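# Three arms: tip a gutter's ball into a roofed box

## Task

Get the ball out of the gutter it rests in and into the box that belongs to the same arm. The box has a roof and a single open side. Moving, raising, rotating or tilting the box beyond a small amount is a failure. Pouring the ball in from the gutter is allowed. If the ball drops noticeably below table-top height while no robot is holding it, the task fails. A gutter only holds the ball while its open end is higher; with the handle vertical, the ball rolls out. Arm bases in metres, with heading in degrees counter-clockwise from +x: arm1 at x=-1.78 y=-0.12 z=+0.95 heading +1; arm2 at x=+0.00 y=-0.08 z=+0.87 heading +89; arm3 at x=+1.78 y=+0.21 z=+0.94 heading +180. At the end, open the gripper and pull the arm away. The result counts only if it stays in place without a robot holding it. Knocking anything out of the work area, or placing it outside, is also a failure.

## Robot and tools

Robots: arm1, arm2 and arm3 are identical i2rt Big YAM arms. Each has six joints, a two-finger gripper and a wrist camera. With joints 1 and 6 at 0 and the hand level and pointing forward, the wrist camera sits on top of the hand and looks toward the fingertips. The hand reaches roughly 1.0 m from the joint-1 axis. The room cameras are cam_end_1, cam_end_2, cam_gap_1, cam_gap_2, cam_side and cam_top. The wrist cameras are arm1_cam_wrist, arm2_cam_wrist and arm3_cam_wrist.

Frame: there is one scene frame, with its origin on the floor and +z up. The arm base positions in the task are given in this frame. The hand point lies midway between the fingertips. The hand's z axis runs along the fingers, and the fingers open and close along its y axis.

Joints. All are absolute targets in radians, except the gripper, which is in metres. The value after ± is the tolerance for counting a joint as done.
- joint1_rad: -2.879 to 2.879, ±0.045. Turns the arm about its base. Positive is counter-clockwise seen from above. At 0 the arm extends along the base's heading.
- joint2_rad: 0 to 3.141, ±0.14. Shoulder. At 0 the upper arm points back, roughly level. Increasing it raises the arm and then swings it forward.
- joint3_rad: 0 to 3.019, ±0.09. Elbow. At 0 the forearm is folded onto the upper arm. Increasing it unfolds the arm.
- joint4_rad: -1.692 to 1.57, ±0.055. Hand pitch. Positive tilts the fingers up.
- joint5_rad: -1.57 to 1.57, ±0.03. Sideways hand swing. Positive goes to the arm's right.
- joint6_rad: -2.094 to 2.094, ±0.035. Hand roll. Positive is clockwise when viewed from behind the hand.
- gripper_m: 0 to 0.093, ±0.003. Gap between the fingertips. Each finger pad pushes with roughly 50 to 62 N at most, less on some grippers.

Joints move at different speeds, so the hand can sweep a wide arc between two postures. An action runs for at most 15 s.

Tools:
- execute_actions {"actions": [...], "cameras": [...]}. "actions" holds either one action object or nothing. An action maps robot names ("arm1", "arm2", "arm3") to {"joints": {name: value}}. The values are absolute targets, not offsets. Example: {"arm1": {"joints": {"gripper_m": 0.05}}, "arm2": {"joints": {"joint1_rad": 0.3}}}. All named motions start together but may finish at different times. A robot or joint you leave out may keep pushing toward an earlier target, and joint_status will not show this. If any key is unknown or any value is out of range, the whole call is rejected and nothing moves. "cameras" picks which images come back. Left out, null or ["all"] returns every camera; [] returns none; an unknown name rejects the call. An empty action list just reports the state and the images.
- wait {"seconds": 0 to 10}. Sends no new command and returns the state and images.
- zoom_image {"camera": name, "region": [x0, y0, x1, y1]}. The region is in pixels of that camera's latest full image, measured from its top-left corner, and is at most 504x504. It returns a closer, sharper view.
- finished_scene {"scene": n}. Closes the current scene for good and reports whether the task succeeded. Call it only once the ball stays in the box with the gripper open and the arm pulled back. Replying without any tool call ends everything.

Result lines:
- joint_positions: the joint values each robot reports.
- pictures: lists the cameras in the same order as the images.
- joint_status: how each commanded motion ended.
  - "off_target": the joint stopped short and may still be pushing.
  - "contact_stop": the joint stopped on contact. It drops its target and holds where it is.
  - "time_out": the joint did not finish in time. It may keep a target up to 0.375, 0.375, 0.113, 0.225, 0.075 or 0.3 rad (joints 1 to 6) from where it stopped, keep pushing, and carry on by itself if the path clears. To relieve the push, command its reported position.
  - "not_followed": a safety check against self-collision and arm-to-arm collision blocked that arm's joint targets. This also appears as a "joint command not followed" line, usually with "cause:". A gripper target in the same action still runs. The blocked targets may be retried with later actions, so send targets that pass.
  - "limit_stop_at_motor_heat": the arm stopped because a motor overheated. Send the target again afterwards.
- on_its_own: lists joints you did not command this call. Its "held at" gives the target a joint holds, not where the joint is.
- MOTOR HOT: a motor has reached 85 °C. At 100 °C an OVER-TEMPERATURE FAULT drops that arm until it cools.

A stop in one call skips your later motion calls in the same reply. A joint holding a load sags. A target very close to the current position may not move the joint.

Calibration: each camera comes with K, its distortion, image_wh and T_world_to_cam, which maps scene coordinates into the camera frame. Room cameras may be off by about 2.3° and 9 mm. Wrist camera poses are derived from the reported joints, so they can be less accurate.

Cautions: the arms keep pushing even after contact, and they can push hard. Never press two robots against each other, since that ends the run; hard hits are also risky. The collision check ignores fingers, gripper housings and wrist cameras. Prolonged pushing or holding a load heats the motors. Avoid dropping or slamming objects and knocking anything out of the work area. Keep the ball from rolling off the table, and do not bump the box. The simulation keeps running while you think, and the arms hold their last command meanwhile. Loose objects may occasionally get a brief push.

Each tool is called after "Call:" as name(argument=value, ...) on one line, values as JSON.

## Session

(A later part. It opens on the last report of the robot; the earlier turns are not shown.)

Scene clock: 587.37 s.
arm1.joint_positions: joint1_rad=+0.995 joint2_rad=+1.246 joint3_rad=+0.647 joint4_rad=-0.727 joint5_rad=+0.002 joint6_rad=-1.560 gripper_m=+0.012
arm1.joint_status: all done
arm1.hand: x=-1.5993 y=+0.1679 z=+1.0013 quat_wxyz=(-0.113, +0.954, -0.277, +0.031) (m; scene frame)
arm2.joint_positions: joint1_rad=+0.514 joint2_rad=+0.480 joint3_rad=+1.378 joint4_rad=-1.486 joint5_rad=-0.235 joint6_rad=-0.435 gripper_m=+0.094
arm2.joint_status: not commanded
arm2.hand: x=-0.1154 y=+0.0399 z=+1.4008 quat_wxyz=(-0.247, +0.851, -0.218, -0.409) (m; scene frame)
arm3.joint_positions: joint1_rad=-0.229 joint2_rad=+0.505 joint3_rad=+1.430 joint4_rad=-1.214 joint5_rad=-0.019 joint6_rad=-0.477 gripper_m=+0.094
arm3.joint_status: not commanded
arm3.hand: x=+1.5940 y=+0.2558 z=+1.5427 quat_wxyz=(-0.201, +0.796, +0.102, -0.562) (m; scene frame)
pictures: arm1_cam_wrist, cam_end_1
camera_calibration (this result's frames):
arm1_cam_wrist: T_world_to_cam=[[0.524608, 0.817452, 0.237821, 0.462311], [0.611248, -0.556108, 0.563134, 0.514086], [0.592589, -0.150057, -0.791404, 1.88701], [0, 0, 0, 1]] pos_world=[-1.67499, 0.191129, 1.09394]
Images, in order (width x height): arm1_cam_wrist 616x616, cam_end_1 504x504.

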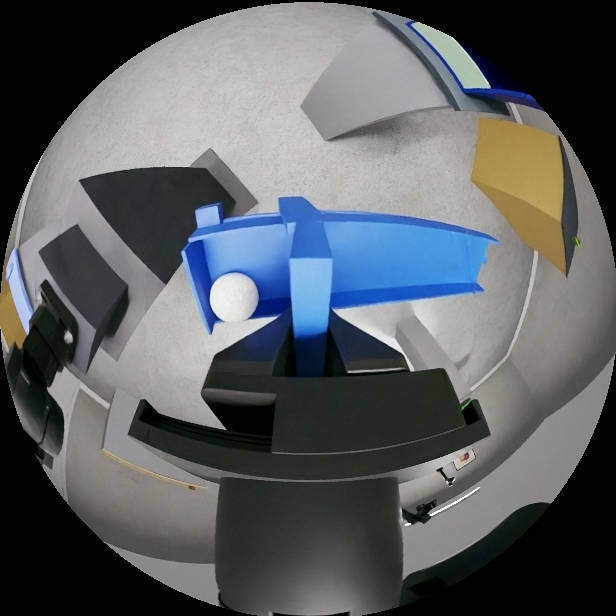

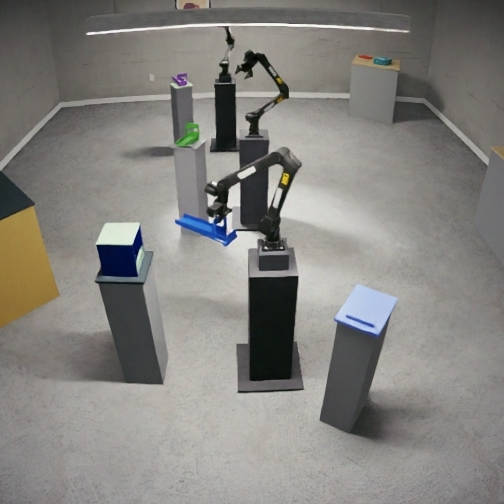

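Call:
execute_actions(actions=[{"arm1":{"joints":{"joint1_rad":1.59,"joint2_rad":1.19}}}], cameras=["arm1_cam_wrist","cam_end_1","cam_side"])

Scene clock: 602.23 s.
arm1.joint_positions: joint1_rad=+1.591 joint2_rad=+1.217 joint3_rad=+0.647 joint4_rad=-0.725 joint5_rad=-0.001 joint6_rad=-1.560 gripper_m=+0.012
arm1.joint_status: all done
arm1.hand: x=-1.7930 y=+0.2218 z=+1.0118 quat_wxyz=(-0.134, +0.991, +0.014, -0.008) (m; scene frame)
arm2.joint_positions: joint1_rad=+0.514 joint2_rad=+0.480 joint3_rad=+1.378 joint4_rad=-1.486 joint5_rad=-0.235 joint6_rad=-0.435 gripper_m=+0.094
arm2.joint_status: not commanded
arm2.hand: x=-0.1154 y=+0.0399 z=+1.4008 quat_wxyz=(-0.247, +0.851, -0.218, -0.409) (m; scene frame)
arm3.joint_positions: joint1_rad=-0.229 joint2_rad=+0.505 joint3_rad=+1.430 joint4_rad=-1.214 joint5_rad=-0.019 joint6_rad=-0.477 gripper_m=+0.094
arm3.joint_status: not commanded
arm3.hand: x=+1.5940 y=+0.2558 z=+1.5427 quat_wxyz=(-0.201, +0.796, +0.102, -0.562) (m; scene frame)
pictures: arm1_cam_wrist, cam_end_1, cam_side
camera_calibration (this result's frames):
arm1_cam_wrist: T_world_to_cam=[[-0.0223575, 0.962313, 0.271022, -0.529063], [0.823463, -0.136002, 0.550828, 0.956364], [0.566929, 0.235492, -0.789389, 1.88466], [0, 0, 0, 1]] pos_world=[-1.86783, 0.195368, 1.10433]
Images, in order (width x height): arm1_cam_wrist 616x616, cam_end_1 504x504, cam_side 504x504.

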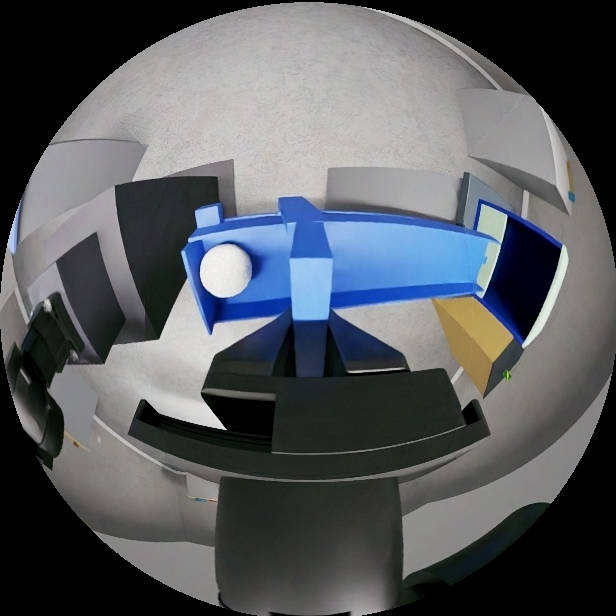

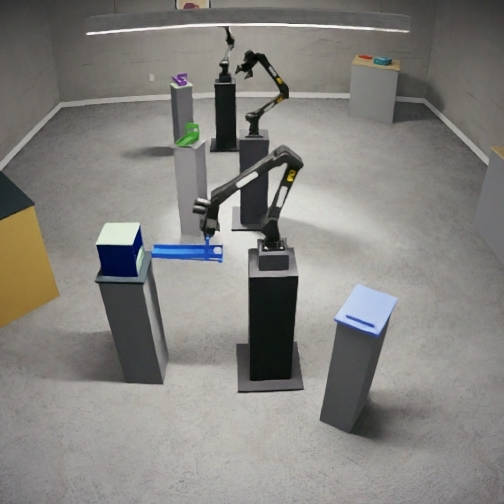

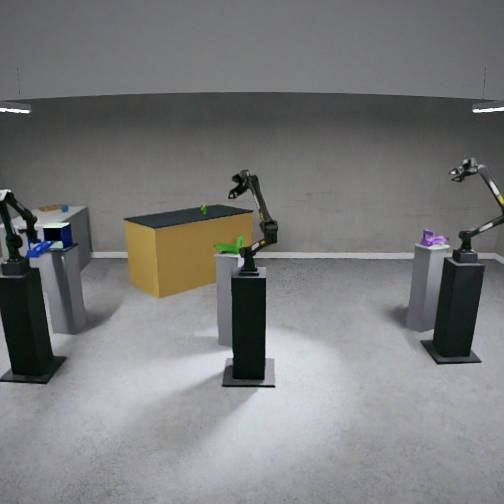

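Call:
zoom_image(camera="arm1_cam_wrist", region=[420, 160, 590, 360])

Call:
zoom_image(camera="cam_end_1", region=[85, 190, 245, 300])

Region (420, 160, 590, 360) of arm1_cam_wrist's 616x616 image, scaled by 2.520, with more detail than that image has; it fills the left 428 columns of this view, and the rest is white.

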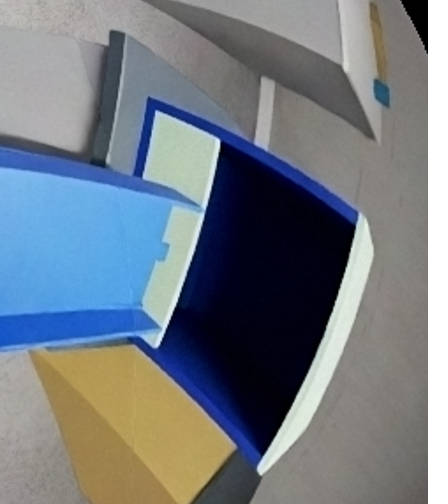

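Region (85, 190, 245, 300) of cam_end_1's 504x504 image, scaled by 3.150, with more detail than that image has; it fills the top 346 rows of this view, and the rest is white.

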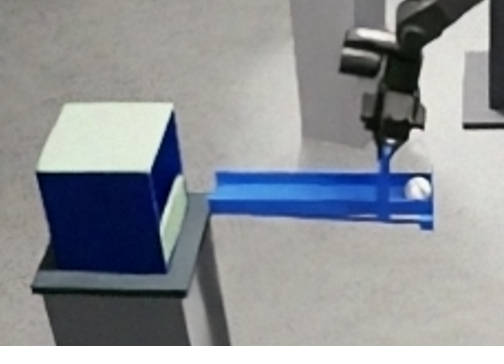

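Call:
zoom_image(camera="cam_end_1", region=[120, 215, 180, 285])

Region (120, 215, 180, 285) of cam_end_1's 504x504 image, scaled by 7.200, with more detail than that image has; it fills the left 432 columns of this view, and the rest is white.

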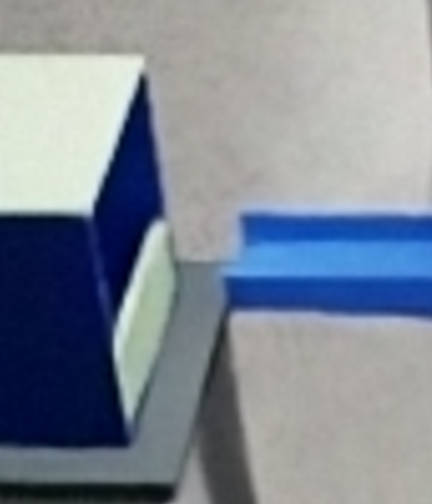

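Call:
execute_actions(actions=[{"arm1":{"joints":{"joint2_rad":1.28,"joint3_rad":0.80,"joint4_rad":-0.69}}}], cameras=["arm1_cam_wrist","cam_end_1"])

Scene clock: 723.27 s.
arm1.joint_positions: joint1_rad=+1.591 joint2_rad=+1.279 joint3_rad=+0.752 joint4_rad=-0.703 joint5_rad=-0.001 joint6_rad=-1.560 gripper_m=+0.012
arm1.joint_status: all done
arm1.hand: x=-1.7947 y=+0.2692 z=+1.0336 quat_wxyz=(-0.166, +0.986, +0.014, -0.009) (m; scene frame)
arm2.joint_positions: joint1_rad=+0.514 joint2_rad=+0.480 joint3_rad=+1.378 joint4_rad=-1.486 joint5_rad=-0.235 joint6_rad=-0.435 gripper_m=+0.094
arm2.joint_status: not commanded
arm2.hand: x=-0.1154 y=+0.0399 z=+1.4008 quat_wxyz=(-0.247, +0.851, -0.218, -0.409) (m; scene frame)
arm3.joint_positions: joint1_rad=-0.229 joint2_rad=+0.505 joint3_rad=+1.430 joint4_rad=-1.214 joint5_rad=-0.019 joint6_rad=-0.477 gripper_m=+0.094
arm3.joint_status: not commanded
arm3.hand: x=+1.5940 y=+0.2558 z=+1.5427 quat_wxyz=(-0.201, +0.796, +0.102, -0.562) (m; scene frame)
pictures: arm1_cam_wrist, cam_end_1
camera_calibration (this result's frames):
arm1_cam_wrist: T_world_to_cam=[[-0.0210748, 0.943006, 0.332107, -0.636217], [0.824568, -0.171452, 0.539159, 0.975777], [0.565371, 0.285207, -0.773959, 1.85949], [0, 0, 0, 1]] pos_world=[-1.8693, 0.236917, 1.12436]
Images, in order (width x height): arm1_cam_wrist 616x616, cam_end_1 504x504.

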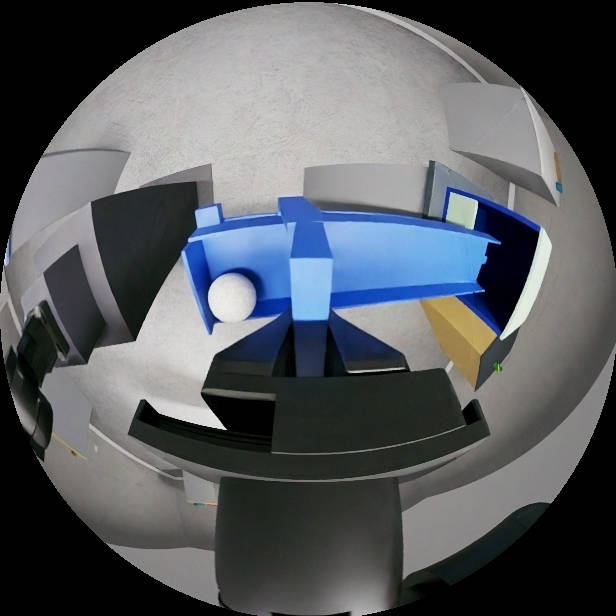

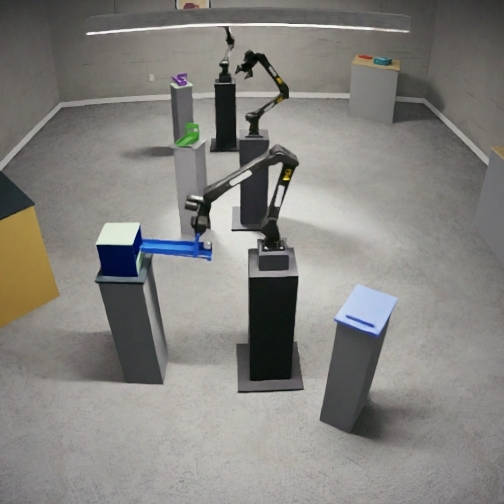

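Call:
execute_actions(actions=[], cameras=["cam_end_1","arm1_cam_wrist","cam_top"])

Scene clock: 753.50 s.
arm1.joint_positions: joint1_rad=+1.591 joint2_rad=+1.279 joint3_rad=+0.752 joint4_rad=-0.703 joint5_rad=-0.001 joint6_rad=-1.560 gripper_m=+0.012
arm1.joint_status: all done
arm1.hand: x=-1.7947 y=+0.2692 z=+1.0336 quat_wxyz=(-0.166, +0.986, +0.014, -0.009) (m; scene frame)
arm2.joint_positions: joint1_rad=+0.514 joint2_rad=+0.480 joint3_rad=+1.378 joint4_rad=-1.486 joint5_rad=-0.235 joint6_rad=-0.435 gripper_m=+0.094
arm2.joint_status: not commanded
arm2.hand: x=-0.1154 y=+0.0399 z=+1.4008 quat_wxyz=(-0.247, +0.851, -0.218, -0.409) (m; scene frame)
arm3.joint_positions: joint1_rad=-0.229 joint2_rad=+0.505 joint3_rad=+1.430 joint4_rad=-1.214 joint5_rad=-0.019 joint6_rad=-0.477 gripper_m=+0.094
arm3.joint_status: not commanded
arm3.hand: x=+1.5940 y=+0.2558 z=+1.5427 quat_wxyz=(-0.201, +0.796, +0.102, -0.562) (m; scene frame)
pictures: arm1_cam_wrist, cam_end_1, cam_top
camera_calibration (this result's frames):
arm1_cam_wrist: T_world_to_cam=[[-0.0210748, 0.943006, 0.332107, -0.636217], [0.824568, -0.171452, 0.539159, 0.975777], [0.565371, 0.285207, -0.773959, 1.85949], [0, 0, 0, 1]] pos_world=[-1.8693, 0.236917, 1.12436]
Images, in order (width x height): arm1_cam_wrist 616x616, cam_end_1 504x504, cam_top 504x504.

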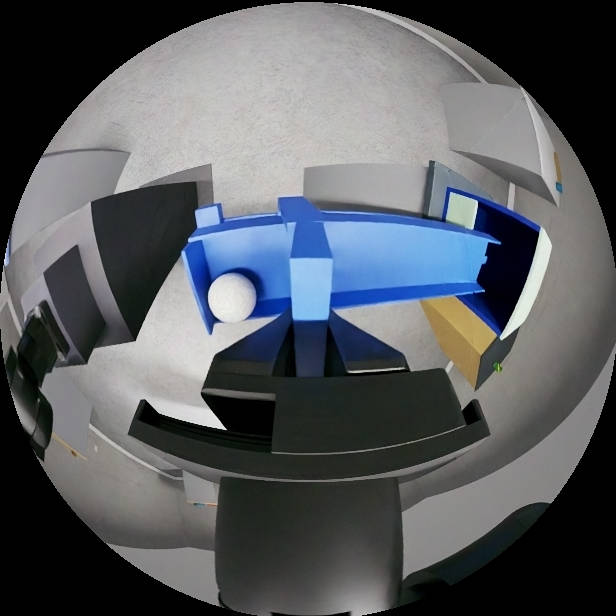

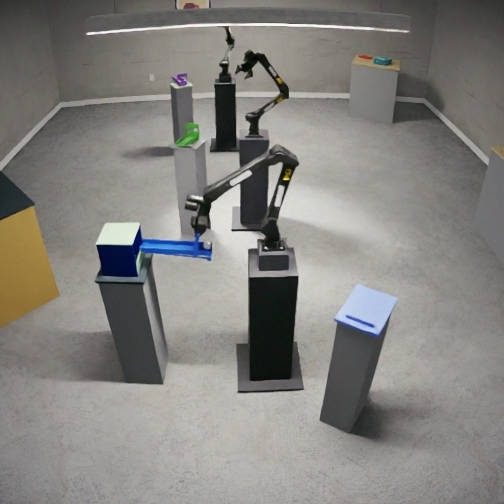

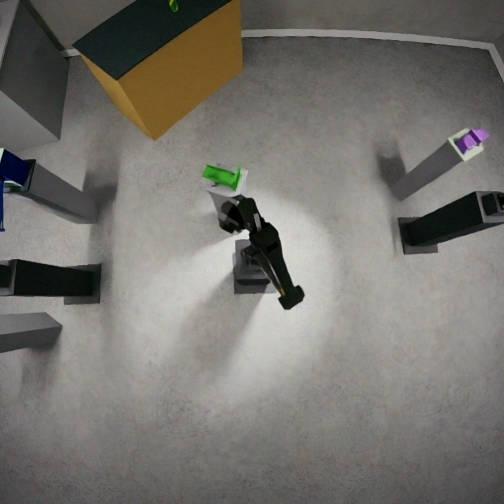

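Call:
zoom_image(camera="cam_end_1", region=[90, 200, 230, 300])

Call:
zoom_image(camera="arm1_cam_wrist", region=[400, 150, 600, 400])

Region (90, 200, 230, 300) of cam_end_1's 504x504 image, scaled by 3.600, with more detail than that image has; it fills the top 360 rows of this view, and the rest is white.

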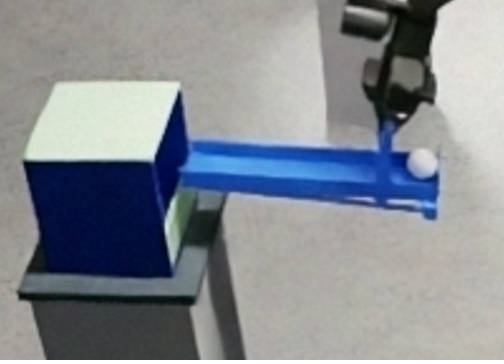

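Region (400, 150, 600, 400) of arm1_cam_wrist's 616x616 image, scaled by 2.016, with more detail than that image has; it fills the left 403 columns of this view, and the rest is white.

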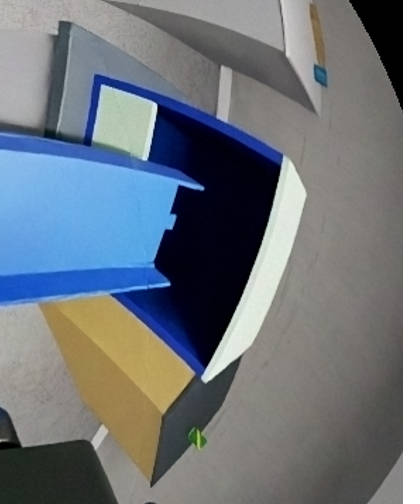

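Call:
execute_actions(actions=[{"arm1":{"joints":{"joint2_rad":1.42,"joint3_rad":0.95,"joint4_rad":-0.69}}}], cameras=["cam_end_1","arm1_cam_wrist"])

Scene clock: 773.47 s.
arm1.joint_positions: joint1_rad=+1.591 joint2_rad=+1.421 joint3_rad=+0.899 joint4_rad=-0.702 joint5_rad=-0.001 joint6_rad=-1.560 gripper_m=+0.012
arm1.joint_status: all done
arm1.hand: x=-1.7969 y=+0.3259 z=+1.0376 quat_wxyz=(-0.169, +0.985, +0.014, -0.009) (m; scene frame)
arm2.joint_positions: joint1_rad=+0.514 joint2_rad=+0.480 joint3_rad=+1.378 joint4_rad=-1.486 joint5_rad=-0.235 joint6_rad=-0.435 gripper_m=+0.094
arm2.joint_status: not commanded
arm2.hand: x=-0.1154 y=+0.0399 z=+1.4008 quat_wxyz=(-0.247, +0.851, -0.218, -0.409) (m; scene frame)
arm3.joint_positions: joint1_rad=-0.229 joint2_rad=+0.505 joint3_rad=+1.430 joint4_rad=-1.214 joint5_rad=-0.019 joint6_rad=-0.477 gripper_m=+0.094
arm3.joint_status: not commanded
arm3.hand: x=+1.5940 y=+0.2558 z=+1.5427 quat_wxyz=(-0.201, +0.796, +0.102, -0.562) (m; scene frame)
pictures: arm1_cam_wrist, cam_end_1
camera_calibration (this result's frames):
arm1_cam_wrist: T_world_to_cam=[[-0.0209449, 0.940964, 0.337857, -0.696194], [0.824691, -0.174779, 0.537901, 0.987828], [0.565196, 0.289894, -0.772344, 1.84413], [0, 0, 0, 1]] pos_world=[-1.87153, 0.293144, 1.12816]
Images, in order (width x height): arm1_cam_wrist 616x616, cam_end_1 504x504.

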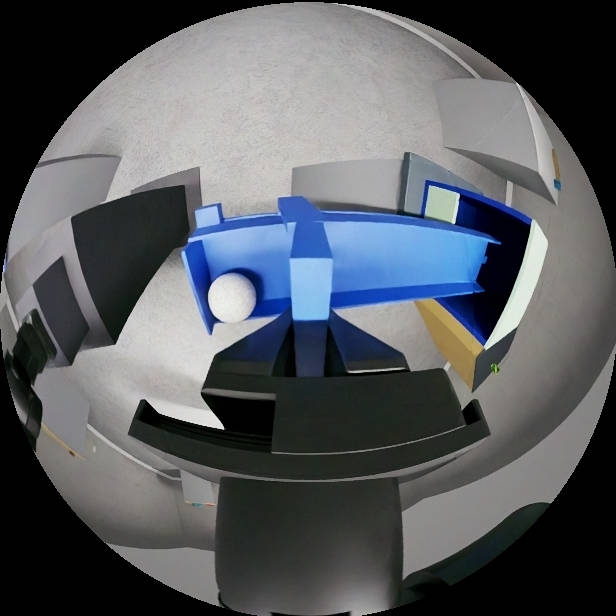

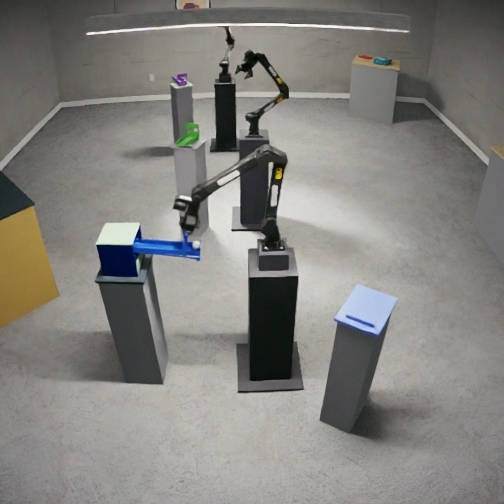

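Call:
zoom_image(camera="cam_end_1", region=[90, 190, 230, 290])

Call:
zoom_image(camera="arm1_cam_wrist", region=[400, 150, 600, 400])

Region (90, 190, 230, 290) of cam_end_1's 504x504 image, scaled by 3.600, with more detail than that image has; it fills the top 360 rows of this view, and the rest is white.

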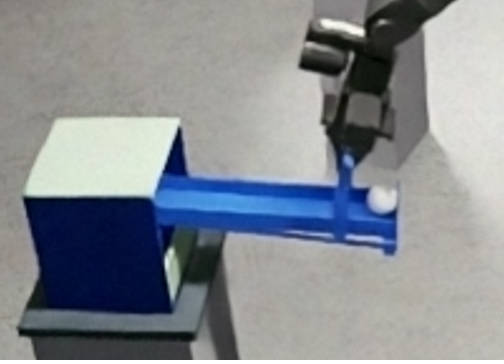

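Region (400, 150, 600, 400) of arm1_cam_wrist's 616x616 image, scaled by 2.016, with more detail than that image has; it fills the left 403 columns of this view, and the rest is white.

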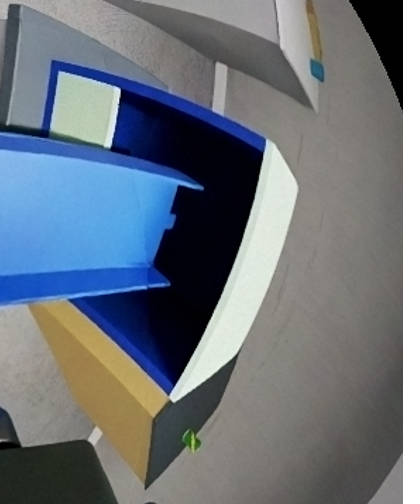

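Call:
execute_actions(actions=[{"arm1":{"joints":{"joint2_rad":1.55,"joint3_rad":1.085,"joint4_rad":-0.69}}}], cameras=["cam_end_1","arm1_cam_wrist"])

Scene clock: 799.20 s.
arm1.joint_positions: joint1_rad=+1.591 joint2_rad=+1.549 joint3_rad=+1.032 joint4_rad=-0.701 joint5_rad=-0.001 joint6_rad=-1.560 gripper_m=+0.012
arm1.joint_status: all done
arm1.hand: x=-1.7990 y=+0.3773 z=+1.0351 quat_wxyz=(-0.172, +0.985, +0.014, -0.009) (m; scene frame)
arm2.joint_positions: joint1_rad=+0.514 joint2_rad=+0.480 joint3_rad=+1.378 joint4_rad=-1.486 joint5_rad=-0.235 joint6_rad=-0.435 gripper_m=+0.094
arm2.joint_status: not commanded
arm2.hand: x=-0.1154 y=+0.0399 z=+1.4008 quat_wxyz=(-0.247, +0.851, -0.218, -0.409) (m; scene frame)
arm3.joint_positions: joint1_rad=-0.229 joint2_rad=+0.505 joint3_rad=+1.430 joint4_rad=-1.214 joint5_rad=-0.019 joint6_rad=-0.477 gripper_m=+0.094
arm3.joint_status: not commanded
arm3.hand: x=+1.5940 y=+0.2558 z=+1.5427 quat_wxyz=(-0.201, +0.796, +0.102, -0.562) (m; scene frame)
pictures: arm1_cam_wrist, cam_end_1
camera_calibration (this result's frames):
arm1_cam_wrist: T_world_to_cam=[[-0.0208136, 0.938888, 0.343594, -0.748666], [0.824813, -0.178097, 0.536623, 1.00263], [0.565022, 0.29457, -0.7707, 1.82475], [0, 0, 0, 1]] pos_world=[-1.87359, 0.343962, 1.12554]
Images, in order (width x height): arm1_cam_wrist 616x616, cam_end_1 504x504.

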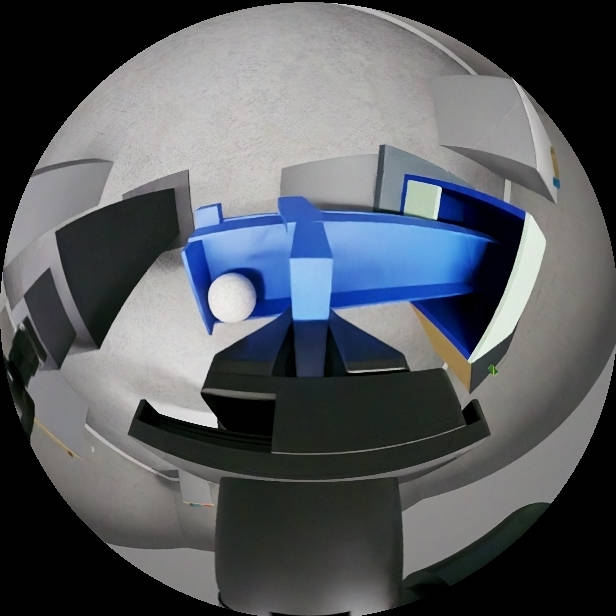

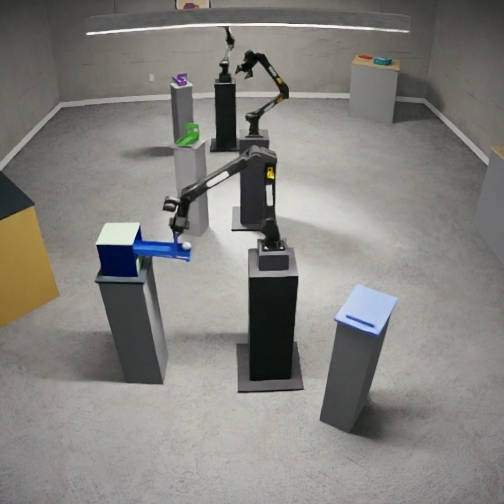

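Call:
zoom_image(camera="cam_end_1", region=[90, 190, 230, 290])

Call:
zoom_image(camera="arm1_cam_wrist", region=[380, 130, 580, 400])

Region (90, 190, 230, 290) of cam_end_1's 504x504 image, scaled by 3.600, with more detail than that image has; it fills the top 360 rows of this view, and the rest is white.

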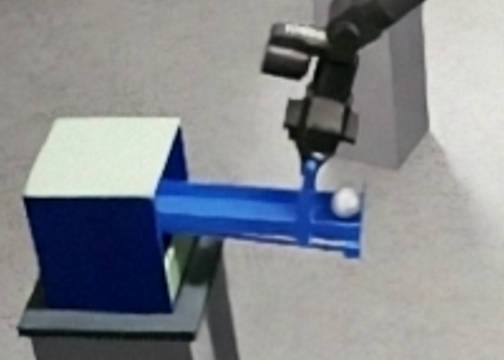

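Region (380, 130, 580, 400) of arm1_cam_wrist's 616x616 image, scaled by 1.867, with more detail than that image has; it fills the left 373 columns of this view, and the rest is white.

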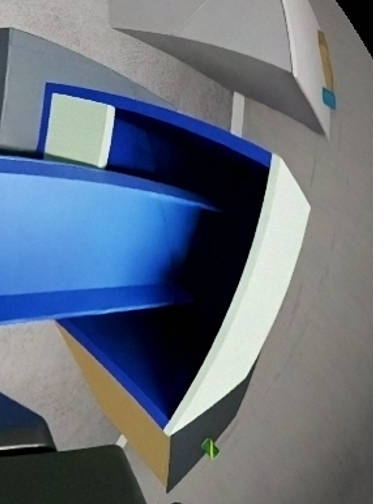

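Call:
execute_actions(actions=[{"arm1":{"joints":{"joint2_rad":1.585,"joint3_rad":1.18,"joint4_rad":-0.83}}}], cameras=["cam_end_1","arm1_cam_wrist"])

Scene clock: 856.43 s.
arm1.joint_positions: joint1_rad=+1.591 joint2_rad=+1.581 joint3_rad=+1.125 joint4_rad=-0.825 joint5_rad=-0.001 joint6_rad=-1.560 gripper_m=+0.012
arm1.joint_status: all done
arm1.hand: x=-1.7992 y=+0.3856 z=+1.0487 quat_wxyz=(-0.141, +0.990, +0.014, -0.008) (m; scene frame)
arm2.joint_positions: joint1_rad=+0.514 joint2_rad=+0.480 joint3_rad=+1.378 joint4_rad=-1.486 joint5_rad=-0.235 joint6_rad=-0.435 gripper_m=+0.094
arm2.joint_status: not commanded
arm2.hand: x=-0.1154 y=+0.0399 z=+1.4008 quat_wxyz=(-0.247, +0.851, -0.218, -0.409) (m; scene frame)
arm3.joint_positions: joint1_rad=-0.229 joint2_rad=+0.505 joint3_rad=+1.430 joint4_rad=-1.214 joint5_rad=-0.019 joint6_rad=-0.477 gripper_m=+0.094
arm3.joint_status: not commanded
arm3.hand: x=+1.5940 y=+0.2558 z=+1.5427 quat_wxyz=(-0.201, +0.796, +0.102, -0.562) (m; scene frame)
pictures: arm1_cam_wrist, cam_end_1
camera_calibration (this result's frames):
arm1_cam_wrist: T_world_to_cam=[[-0.0221037, 0.958613, 0.283853, -0.708407], [0.823526, -0.143522, 0.548823, 0.968554], [0.566848, 0.245891, -0.786271, 1.87129], [0, 0, 0, 1]] pos_world=[-1.87403, 0.357962, 1.14086]
Images, in order (width x height): arm1_cam_wrist 616x616, cam_end_1 504x504.

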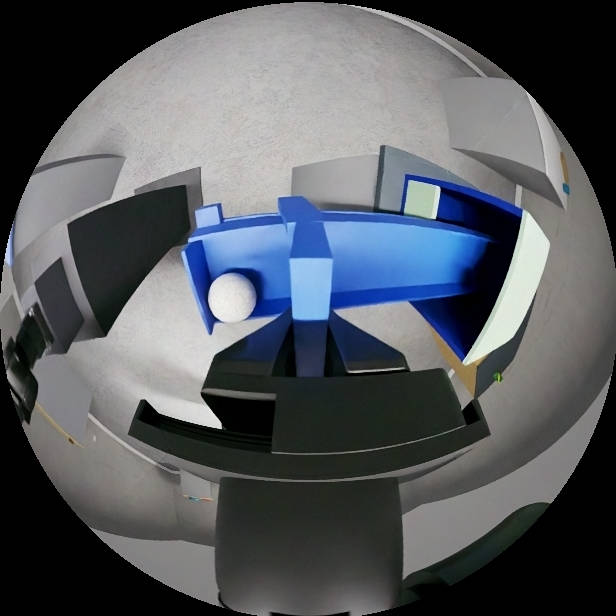

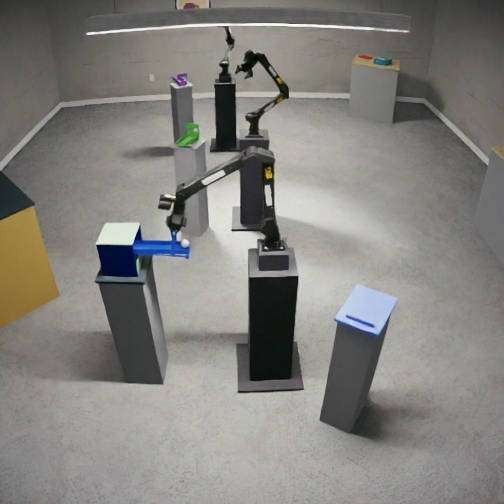

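Call:
execute_actions(actions=[{"arm1":{"joints":{"joint2_rad":1.62,"joint3_rad":1.275,"joint4_rad":-0.97}}}], cameras=["cam_end_1","arm1_cam_wrist"])

Scene clock: 861.37 s.
arm1.joint_positions: joint1_rad=+1.591 joint2_rad=+1.616 joint3_rad=+1.219 joint4_rad=-0.964 joint5_rad=-0.001 joint6_rad=-1.560 gripper_m=+0.012
arm1.joint_status: all done
arm1.hand: x=-1.7993 y=+0.3891 z=+1.0615 quat_wxyz=(-0.101, +0.995, +0.014, -0.007) (m; scene frame)
arm2.joint_positions: joint1_rad=+0.514 joint2_rad=+0.480 joint3_rad=+1.378 joint4_rad=-1.486 joint5_rad=-0.235 joint6_rad=-0.435 gripper_m=+0.094
arm2.joint_status: not commanded
arm2.hand: x=-0.1154 y=+0.0399 z=+1.4008 quat_wxyz=(-0.247, +0.851, -0.218, -0.409) (m; scene frame)
arm3.joint_positions: joint1_rad=-0.229 joint2_rad=+0.505 joint3_rad=+1.430 joint4_rad=-1.214 joint5_rad=-0.019 joint6_rad=-0.477 gripper_m=+0.094
arm3.joint_status: not commanded
arm3.hand: x=+1.5940 y=+0.2558 z=+1.5427 quat_wxyz=(-0.201, +0.796, +0.102, -0.562) (m; scene frame)
pictures: arm1_cam_wrist, cam_end_1
camera_calibration (this result's frames):
arm1_cam_wrist: T_world_to_cam=[[-0.0235381, 0.978222, 0.206223, -0.643199], [0.821822, -0.098526, 0.561161, 0.928388], [0.569259, 0.182687, -0.801605, 1.92572], [0, 0, 0, 1]] pos_world=[-1.87434, 0.368856, 1.15534]
Images, in order (width x height): arm1_cam_wrist 616x616, cam_end_1 504x504.

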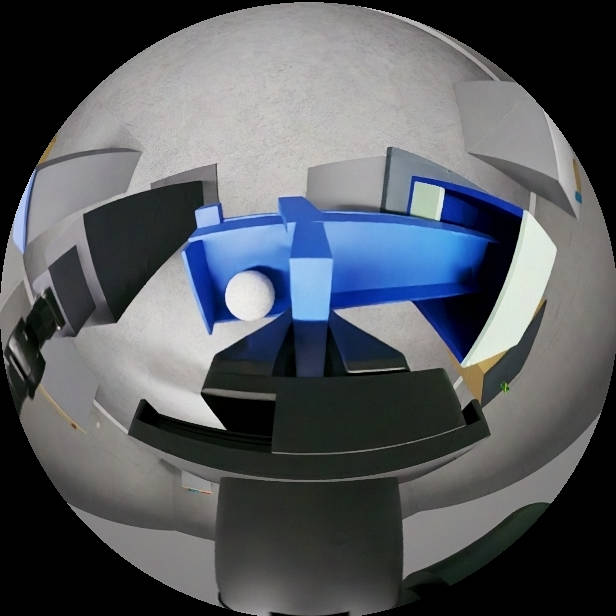

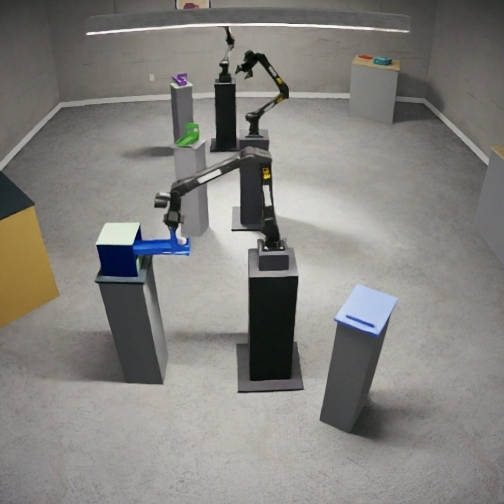

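Call:
execute_actions(actions=[{"arm1":{"joints":{"joint2_rad":1.655,"joint3_rad":1.37,"joint4_rad":-1.10}}}], cameras=["cam_end_1","arm1_cam_wrist"])

Scene clock: 866.37 s.
arm1.joint_positions: joint1_rad=+1.591 joint2_rad=+1.647 joint3_rad=+1.316 joint4_rad=-1.093 joint5_rad=-0.001 joint6_rad=-1.560 gripper_m=+0.012
arm1.joint_status: all done
arm1.hand: x=-1.7993 y=+0.3945 z=+1.0796 quat_wxyz=(-0.070, +0.997, +0.015, -0.006) (m; scene frame)
arm2.joint_positions: joint1_rad=+0.514 joint2_rad=+0.480 joint3_rad=+1.378 joint4_rad=-1.486 joint5_rad=-0.235 joint6_rad=-0.435 gripper_m=+0.094
arm2.joint_status: not commanded
arm2.hand: x=-0.1154 y=+0.0399 z=+1.4008 quat_wxyz=(-0.247, +0.851, -0.218, -0.409) (m; scene frame)
arm3.joint_positions: joint1_rad=-0.229 joint2_rad=+0.505 joint3_rad=+1.430 joint4_rad=-1.214 joint5_rad=-0.019 joint6_rad=-0.477 gripper_m=+0.094
arm3.joint_status: not commanded
arm3.hand: x=+1.5940 y=+0.2558 z=+1.5427 quat_wxyz=(-0.201, +0.796, +0.102, -0.562) (m; scene frame)
pictures: arm1_cam_wrist, cam_end_1
camera_calibration (this result's frames):
arm1_cam_wrist: T_world_to_cam=[[-0.0244965, 0.989234, 0.144275, -0.591467], [0.820437, -0.0625676, 0.568304, 0.894425], [0.571212, 0.13229, -0.810072, 1.97183], [0, 0, 0, 1]] pos_world=[-1.87464, 0.380208, 1.17435]
Images, in order (width x height): arm1_cam_wrist 616x616, cam_end_1 504x504.

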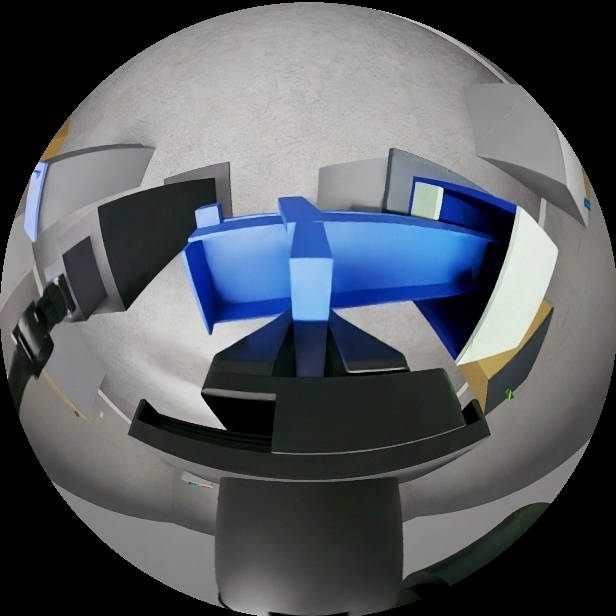

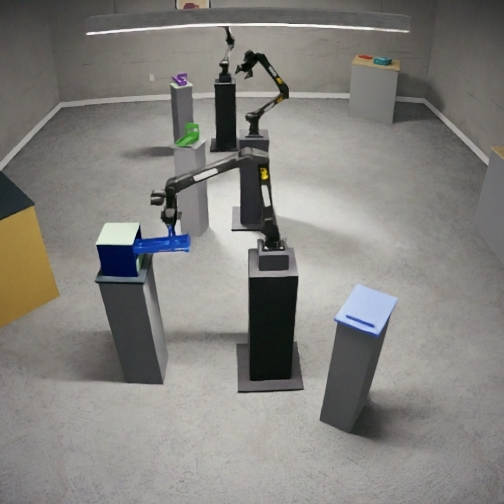

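Call:
zoom_image(camera="arm1_cam_wrist", region=[380, 140, 580, 400])

Call:
zoom_image(camera="cam_end_1", region=[80, 190, 230, 400])

Region (380, 140, 580, 400) of arm1_cam_wrist's 616x616 image, scaled by 1.938, with more detail than that image has; it fills the left 388 columns of this view, and the rest is white.

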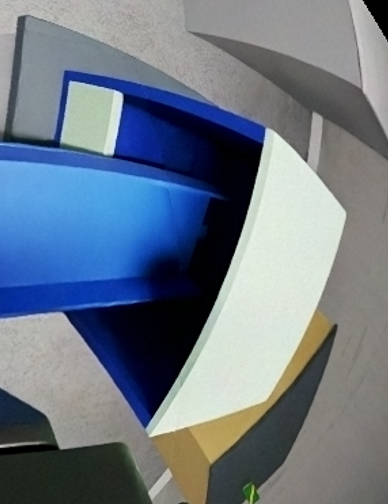

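Region (80, 190, 230, 400) of cam_end_1's 504x504 image, scaled by 2.400, with more detail than that image has; it fills the left 360 columns of this view, and the rest is white.

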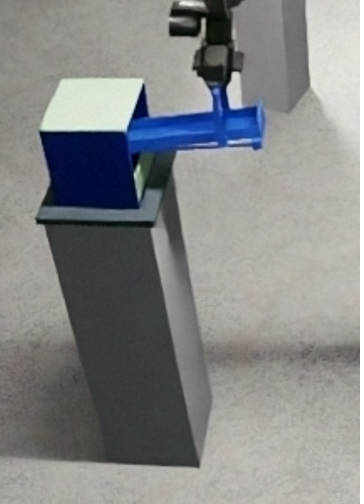

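Call:
execute_actions(actions=[{"arm1":{"joints":{"joint2_rad":1.52,"joint3_rad":1.205,"joint4_rad":-1.09}}}], cameras=["cam_end_1","arm1_cam_wrist"])

Scene clock: 908.50 s.
arm1.joint_positions: joint1_rad=+1.591 joint2_rad=+1.549 joint3_rad=+1.194 joint4_rad=-1.091 joint5_rad=-0.001 joint6_rad=-1.560 gripper_m=+0.012
arm1.joint_status: all done
arm1.hand: x=-1.7975 y=+0.3493 z=+1.0782 quat_wxyz=(-0.059, +0.998, +0.015, -0.006) (m; scene frame)
arm2.joint_positions: joint1_rad=+0.514 joint2_rad=+0.480 joint3_rad=+1.378 joint4_rad=-1.486 joint5_rad=-0.235 joint6_rad=-0.435 gripper_m=+0.094
arm2.joint_status: not commanded
arm2.hand: x=-0.1154 y=+0.0399 z=+1.4008 quat_wxyz=(-0.247, +0.851, -0.218, -0.409) (m; scene frame)
arm3.joint_positions: joint1_rad=-0.229 joint2_rad=+0.505 joint3_rad=+1.430 joint4_rad=-1.214 joint5_rad=-0.019 joint6_rad=-0.477 gripper_m=+0.094
arm3.joint_status: not commanded
arm3.hand: x=+1.5940 y=+0.2558 z=+1.5427 quat_wxyz=(-0.201, +0.796, +0.102, -0.562) (m; scene frame)
pictures: arm1_cam_wrist, cam_end_1
camera_calibration (this result's frames):
arm1_cam_wrist: T_world_to_cam=[[-0.0247974, 0.992177, 0.12235, -0.524408], [0.819941, -0.0498307, 0.570274, 0.883473], [0.57191, 0.114461, -0.812292, 1.98548], [0, 0, 0, 1]] pos_world=[-1.87292, 0.337068, 1.17313]
Images, in order (width x height): arm1_cam_wrist 616x616, cam_end_1 504x504.

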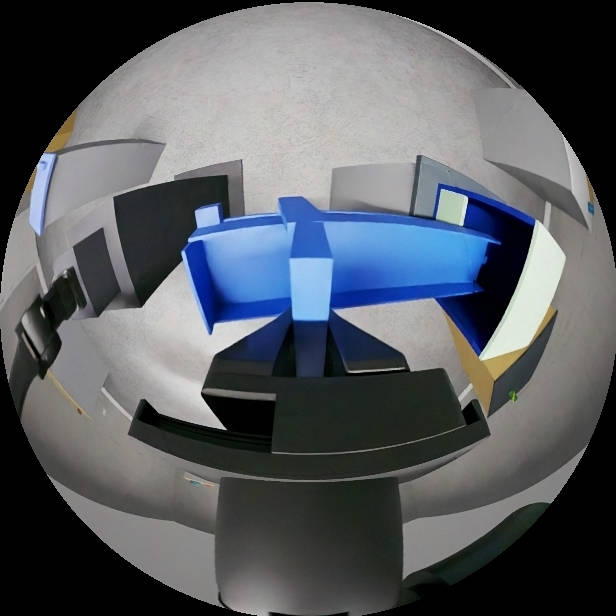

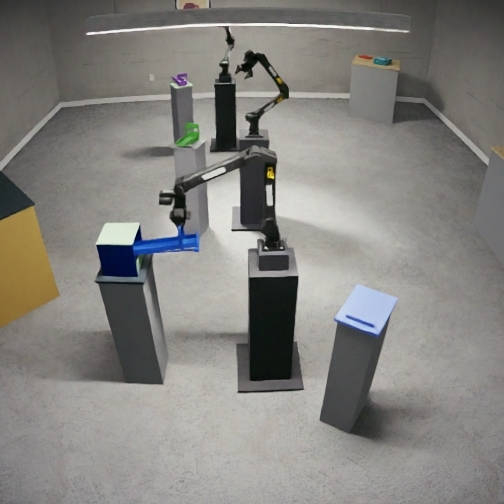

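Call:
execute_actions(actions=[{"arm1":{"joints":{"joint2_rad":1.30,"joint3_rad":1.005,"joint4_rad":-1.09}}}], cameras=["cam_end_1","arm1_cam_wrist"])

Scene clock: 915.20 s.
arm1.joint_positions: joint1_rad=+1.591 joint2_rad=+1.311 joint3_rad=+0.996 joint4_rad=-1.092 joint5_rad=-0.001 joint6_rad=-1.560 gripper_m=+0.012
arm1.joint_status: all done
arm1.hand: x=-1.7943 y=+0.2728 z=+1.0977 quat_wxyz=(-0.079, +0.997, +0.015, -0.007) (m; scene frame)
arm2.joint_positions: joint1_rad=+0.514 joint2_rad=+0.480 joint3_rad=+1.378 joint4_rad=-1.486 joint5_rad=-0.235 joint6_rad=-0.435 gripper_m=+0.094
arm2.joint_status: not commanded
arm2.hand: x=-0.1154 y=+0.0399 z=+1.4008 quat_wxyz=(-0.247, +0.851, -0.218, -0.409) (m; scene frame)
arm3.joint_positions: joint1_rad=-0.229 joint2_rad=+0.505 joint3_rad=+1.430 joint4_rad=-1.214 joint5_rad=-0.019 joint6_rad=-0.477 gripper_m=+0.094
arm3.joint_status: not commanded
arm3.hand: x=+1.5940 y=+0.2558 z=+1.5427 quat_wxyz=(-0.201, +0.796, +0.102, -0.562) (m; scene frame)
pictures: arm1_cam_wrist, cam_end_1
camera_calibration (this result's frames):
arm1_cam_wrist: T_world_to_cam=[[-0.0242501, 0.986618, 0.161237, -0.490935], [0.820818, -0.0724178, 0.566581, 0.87763], [0.570675, 0.146086, -0.808077, 1.99283], [0, 0, 0, 1]] pos_world=[-1.86953, 0.256798, 1.19227]
Images, in order (width x height): arm1_cam_wrist 616x616, cam_end_1 504x504.

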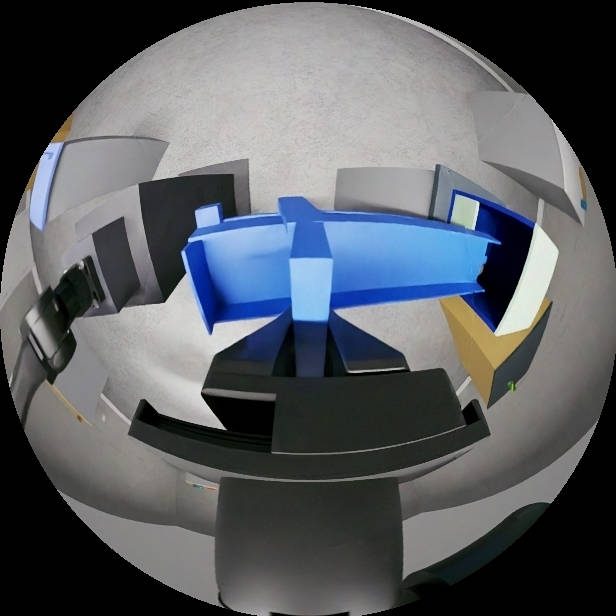

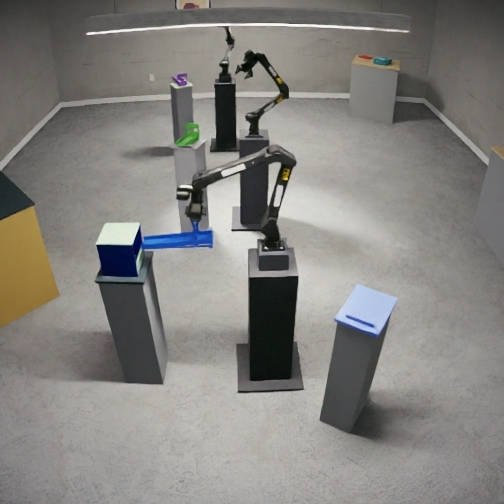

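Call:
zoom_image(camera="arm1_cam_wrist", region=[420, 160, 580, 360])

Call:
zoom_image(camera="cam_end_1", region=[90, 190, 230, 290])

Region (420, 160, 580, 360) of arm1_cam_wrist's 616x616 image, scaled by 2.520, with more detail than that image has; it fills the left 403 columns of this view, and the rest is white.

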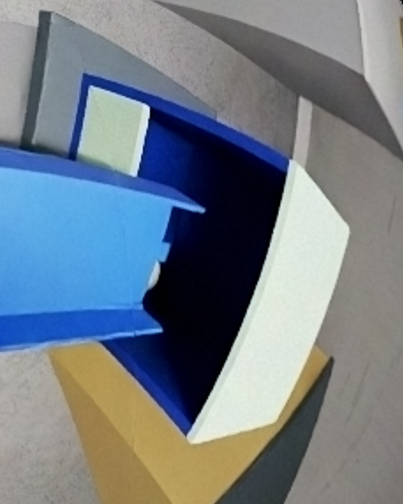

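Region (90, 190, 230, 290) of cam_end_1's 504x504 image, scaled by 3.600, with more detail than that image has; it fills the top 360 rows of this view, and the rest is white.

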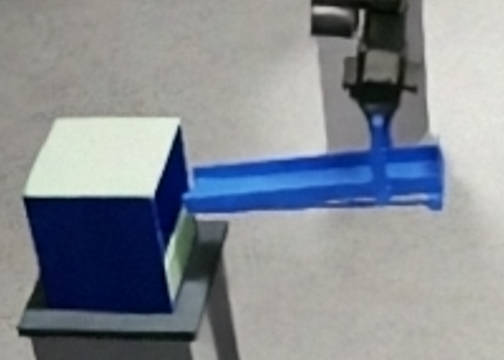

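Call:
execute_actions(actions=[{"arm1":{"joints":{"joint2_rad":1.07,"joint3_rad":0.82,"joint4_rad":-1.09}}}], cameras=["cam_end_1","arm1_cam_wrist","cam_top"])

Scene clock: 929.27 s.
arm1.joint_positions: joint1_rad=+1.591 joint2_rad=+1.078 joint3_rad=+0.807 joint4_rad=-1.092 joint5_rad=-0.001 joint6_rad=-1.560 gripper_m=+0.012
arm1.joint_status: all done
arm1.hand: x=-1.7914 y=+0.2005 z=+1.0985 quat_wxyz=(-0.100, +0.995, +0.014, -0.007) (m; scene frame)
arm2.joint_positions: joint1_rad=+0.514 joint2_rad=+0.480 joint3_rad=+1.378 joint4_rad=-1.486 joint5_rad=-0.235 joint6_rad=-0.435 gripper_m=+0.094
arm2.joint_status: not commanded
arm2.hand: x=-0.1154 y=+0.0399 z=+1.4008 quat_wxyz=(-0.247, +0.851, -0.218, -0.409) (m; scene frame)
arm3.joint_positions: joint1_rad=-0.229 joint2_rad=+0.505 joint3_rad=+1.430 joint4_rad=-1.214 joint5_rad=-0.019 joint6_rad=-0.477 gripper_m=+0.094
arm3.joint_status: not commanded
arm3.hand: x=+1.5940 y=+0.2558 z=+1.5427 quat_wxyz=(-0.201, +0.796, +0.102, -0.562) (m; scene frame)
pictures: arm1_cam_wrist, cam_end_1, cam_top
camera_calibration (this result's frames):
arm1_cam_wrist: T_world_to_cam=[[-0.0235755, 0.97869, 0.203983, -0.463901], [0.821772, -0.0972267, 0.561461, 0.88191], [0.569329, 0.180864, -0.801968, 1.98621], [0, 0, 0, 1]] pos_world=[-1.86647, 0.180527, 1.19234]
Images, in order (width x height): arm1_cam_wrist 616x616, cam_end_1 504x504, cam_top 504x504.

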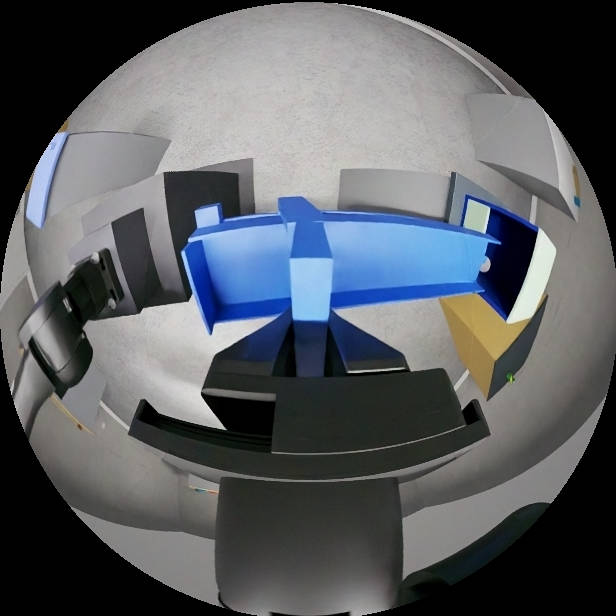

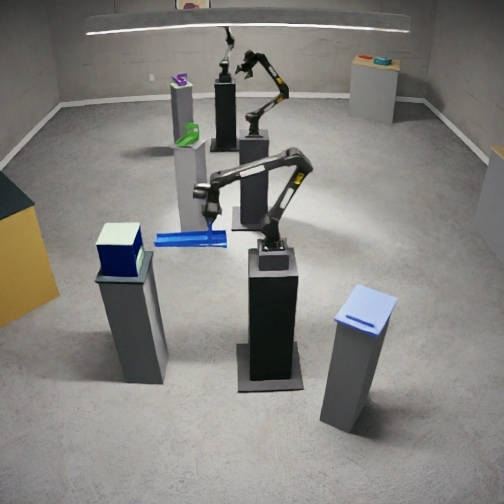

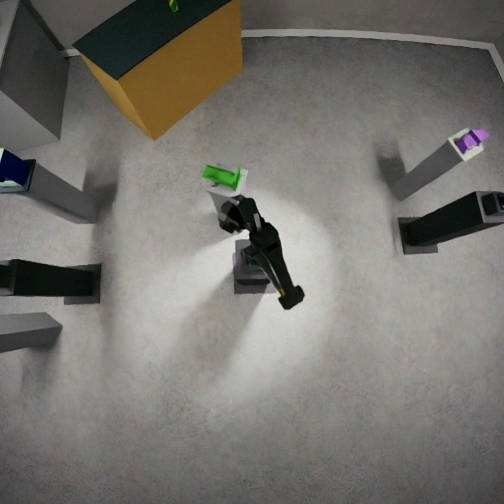

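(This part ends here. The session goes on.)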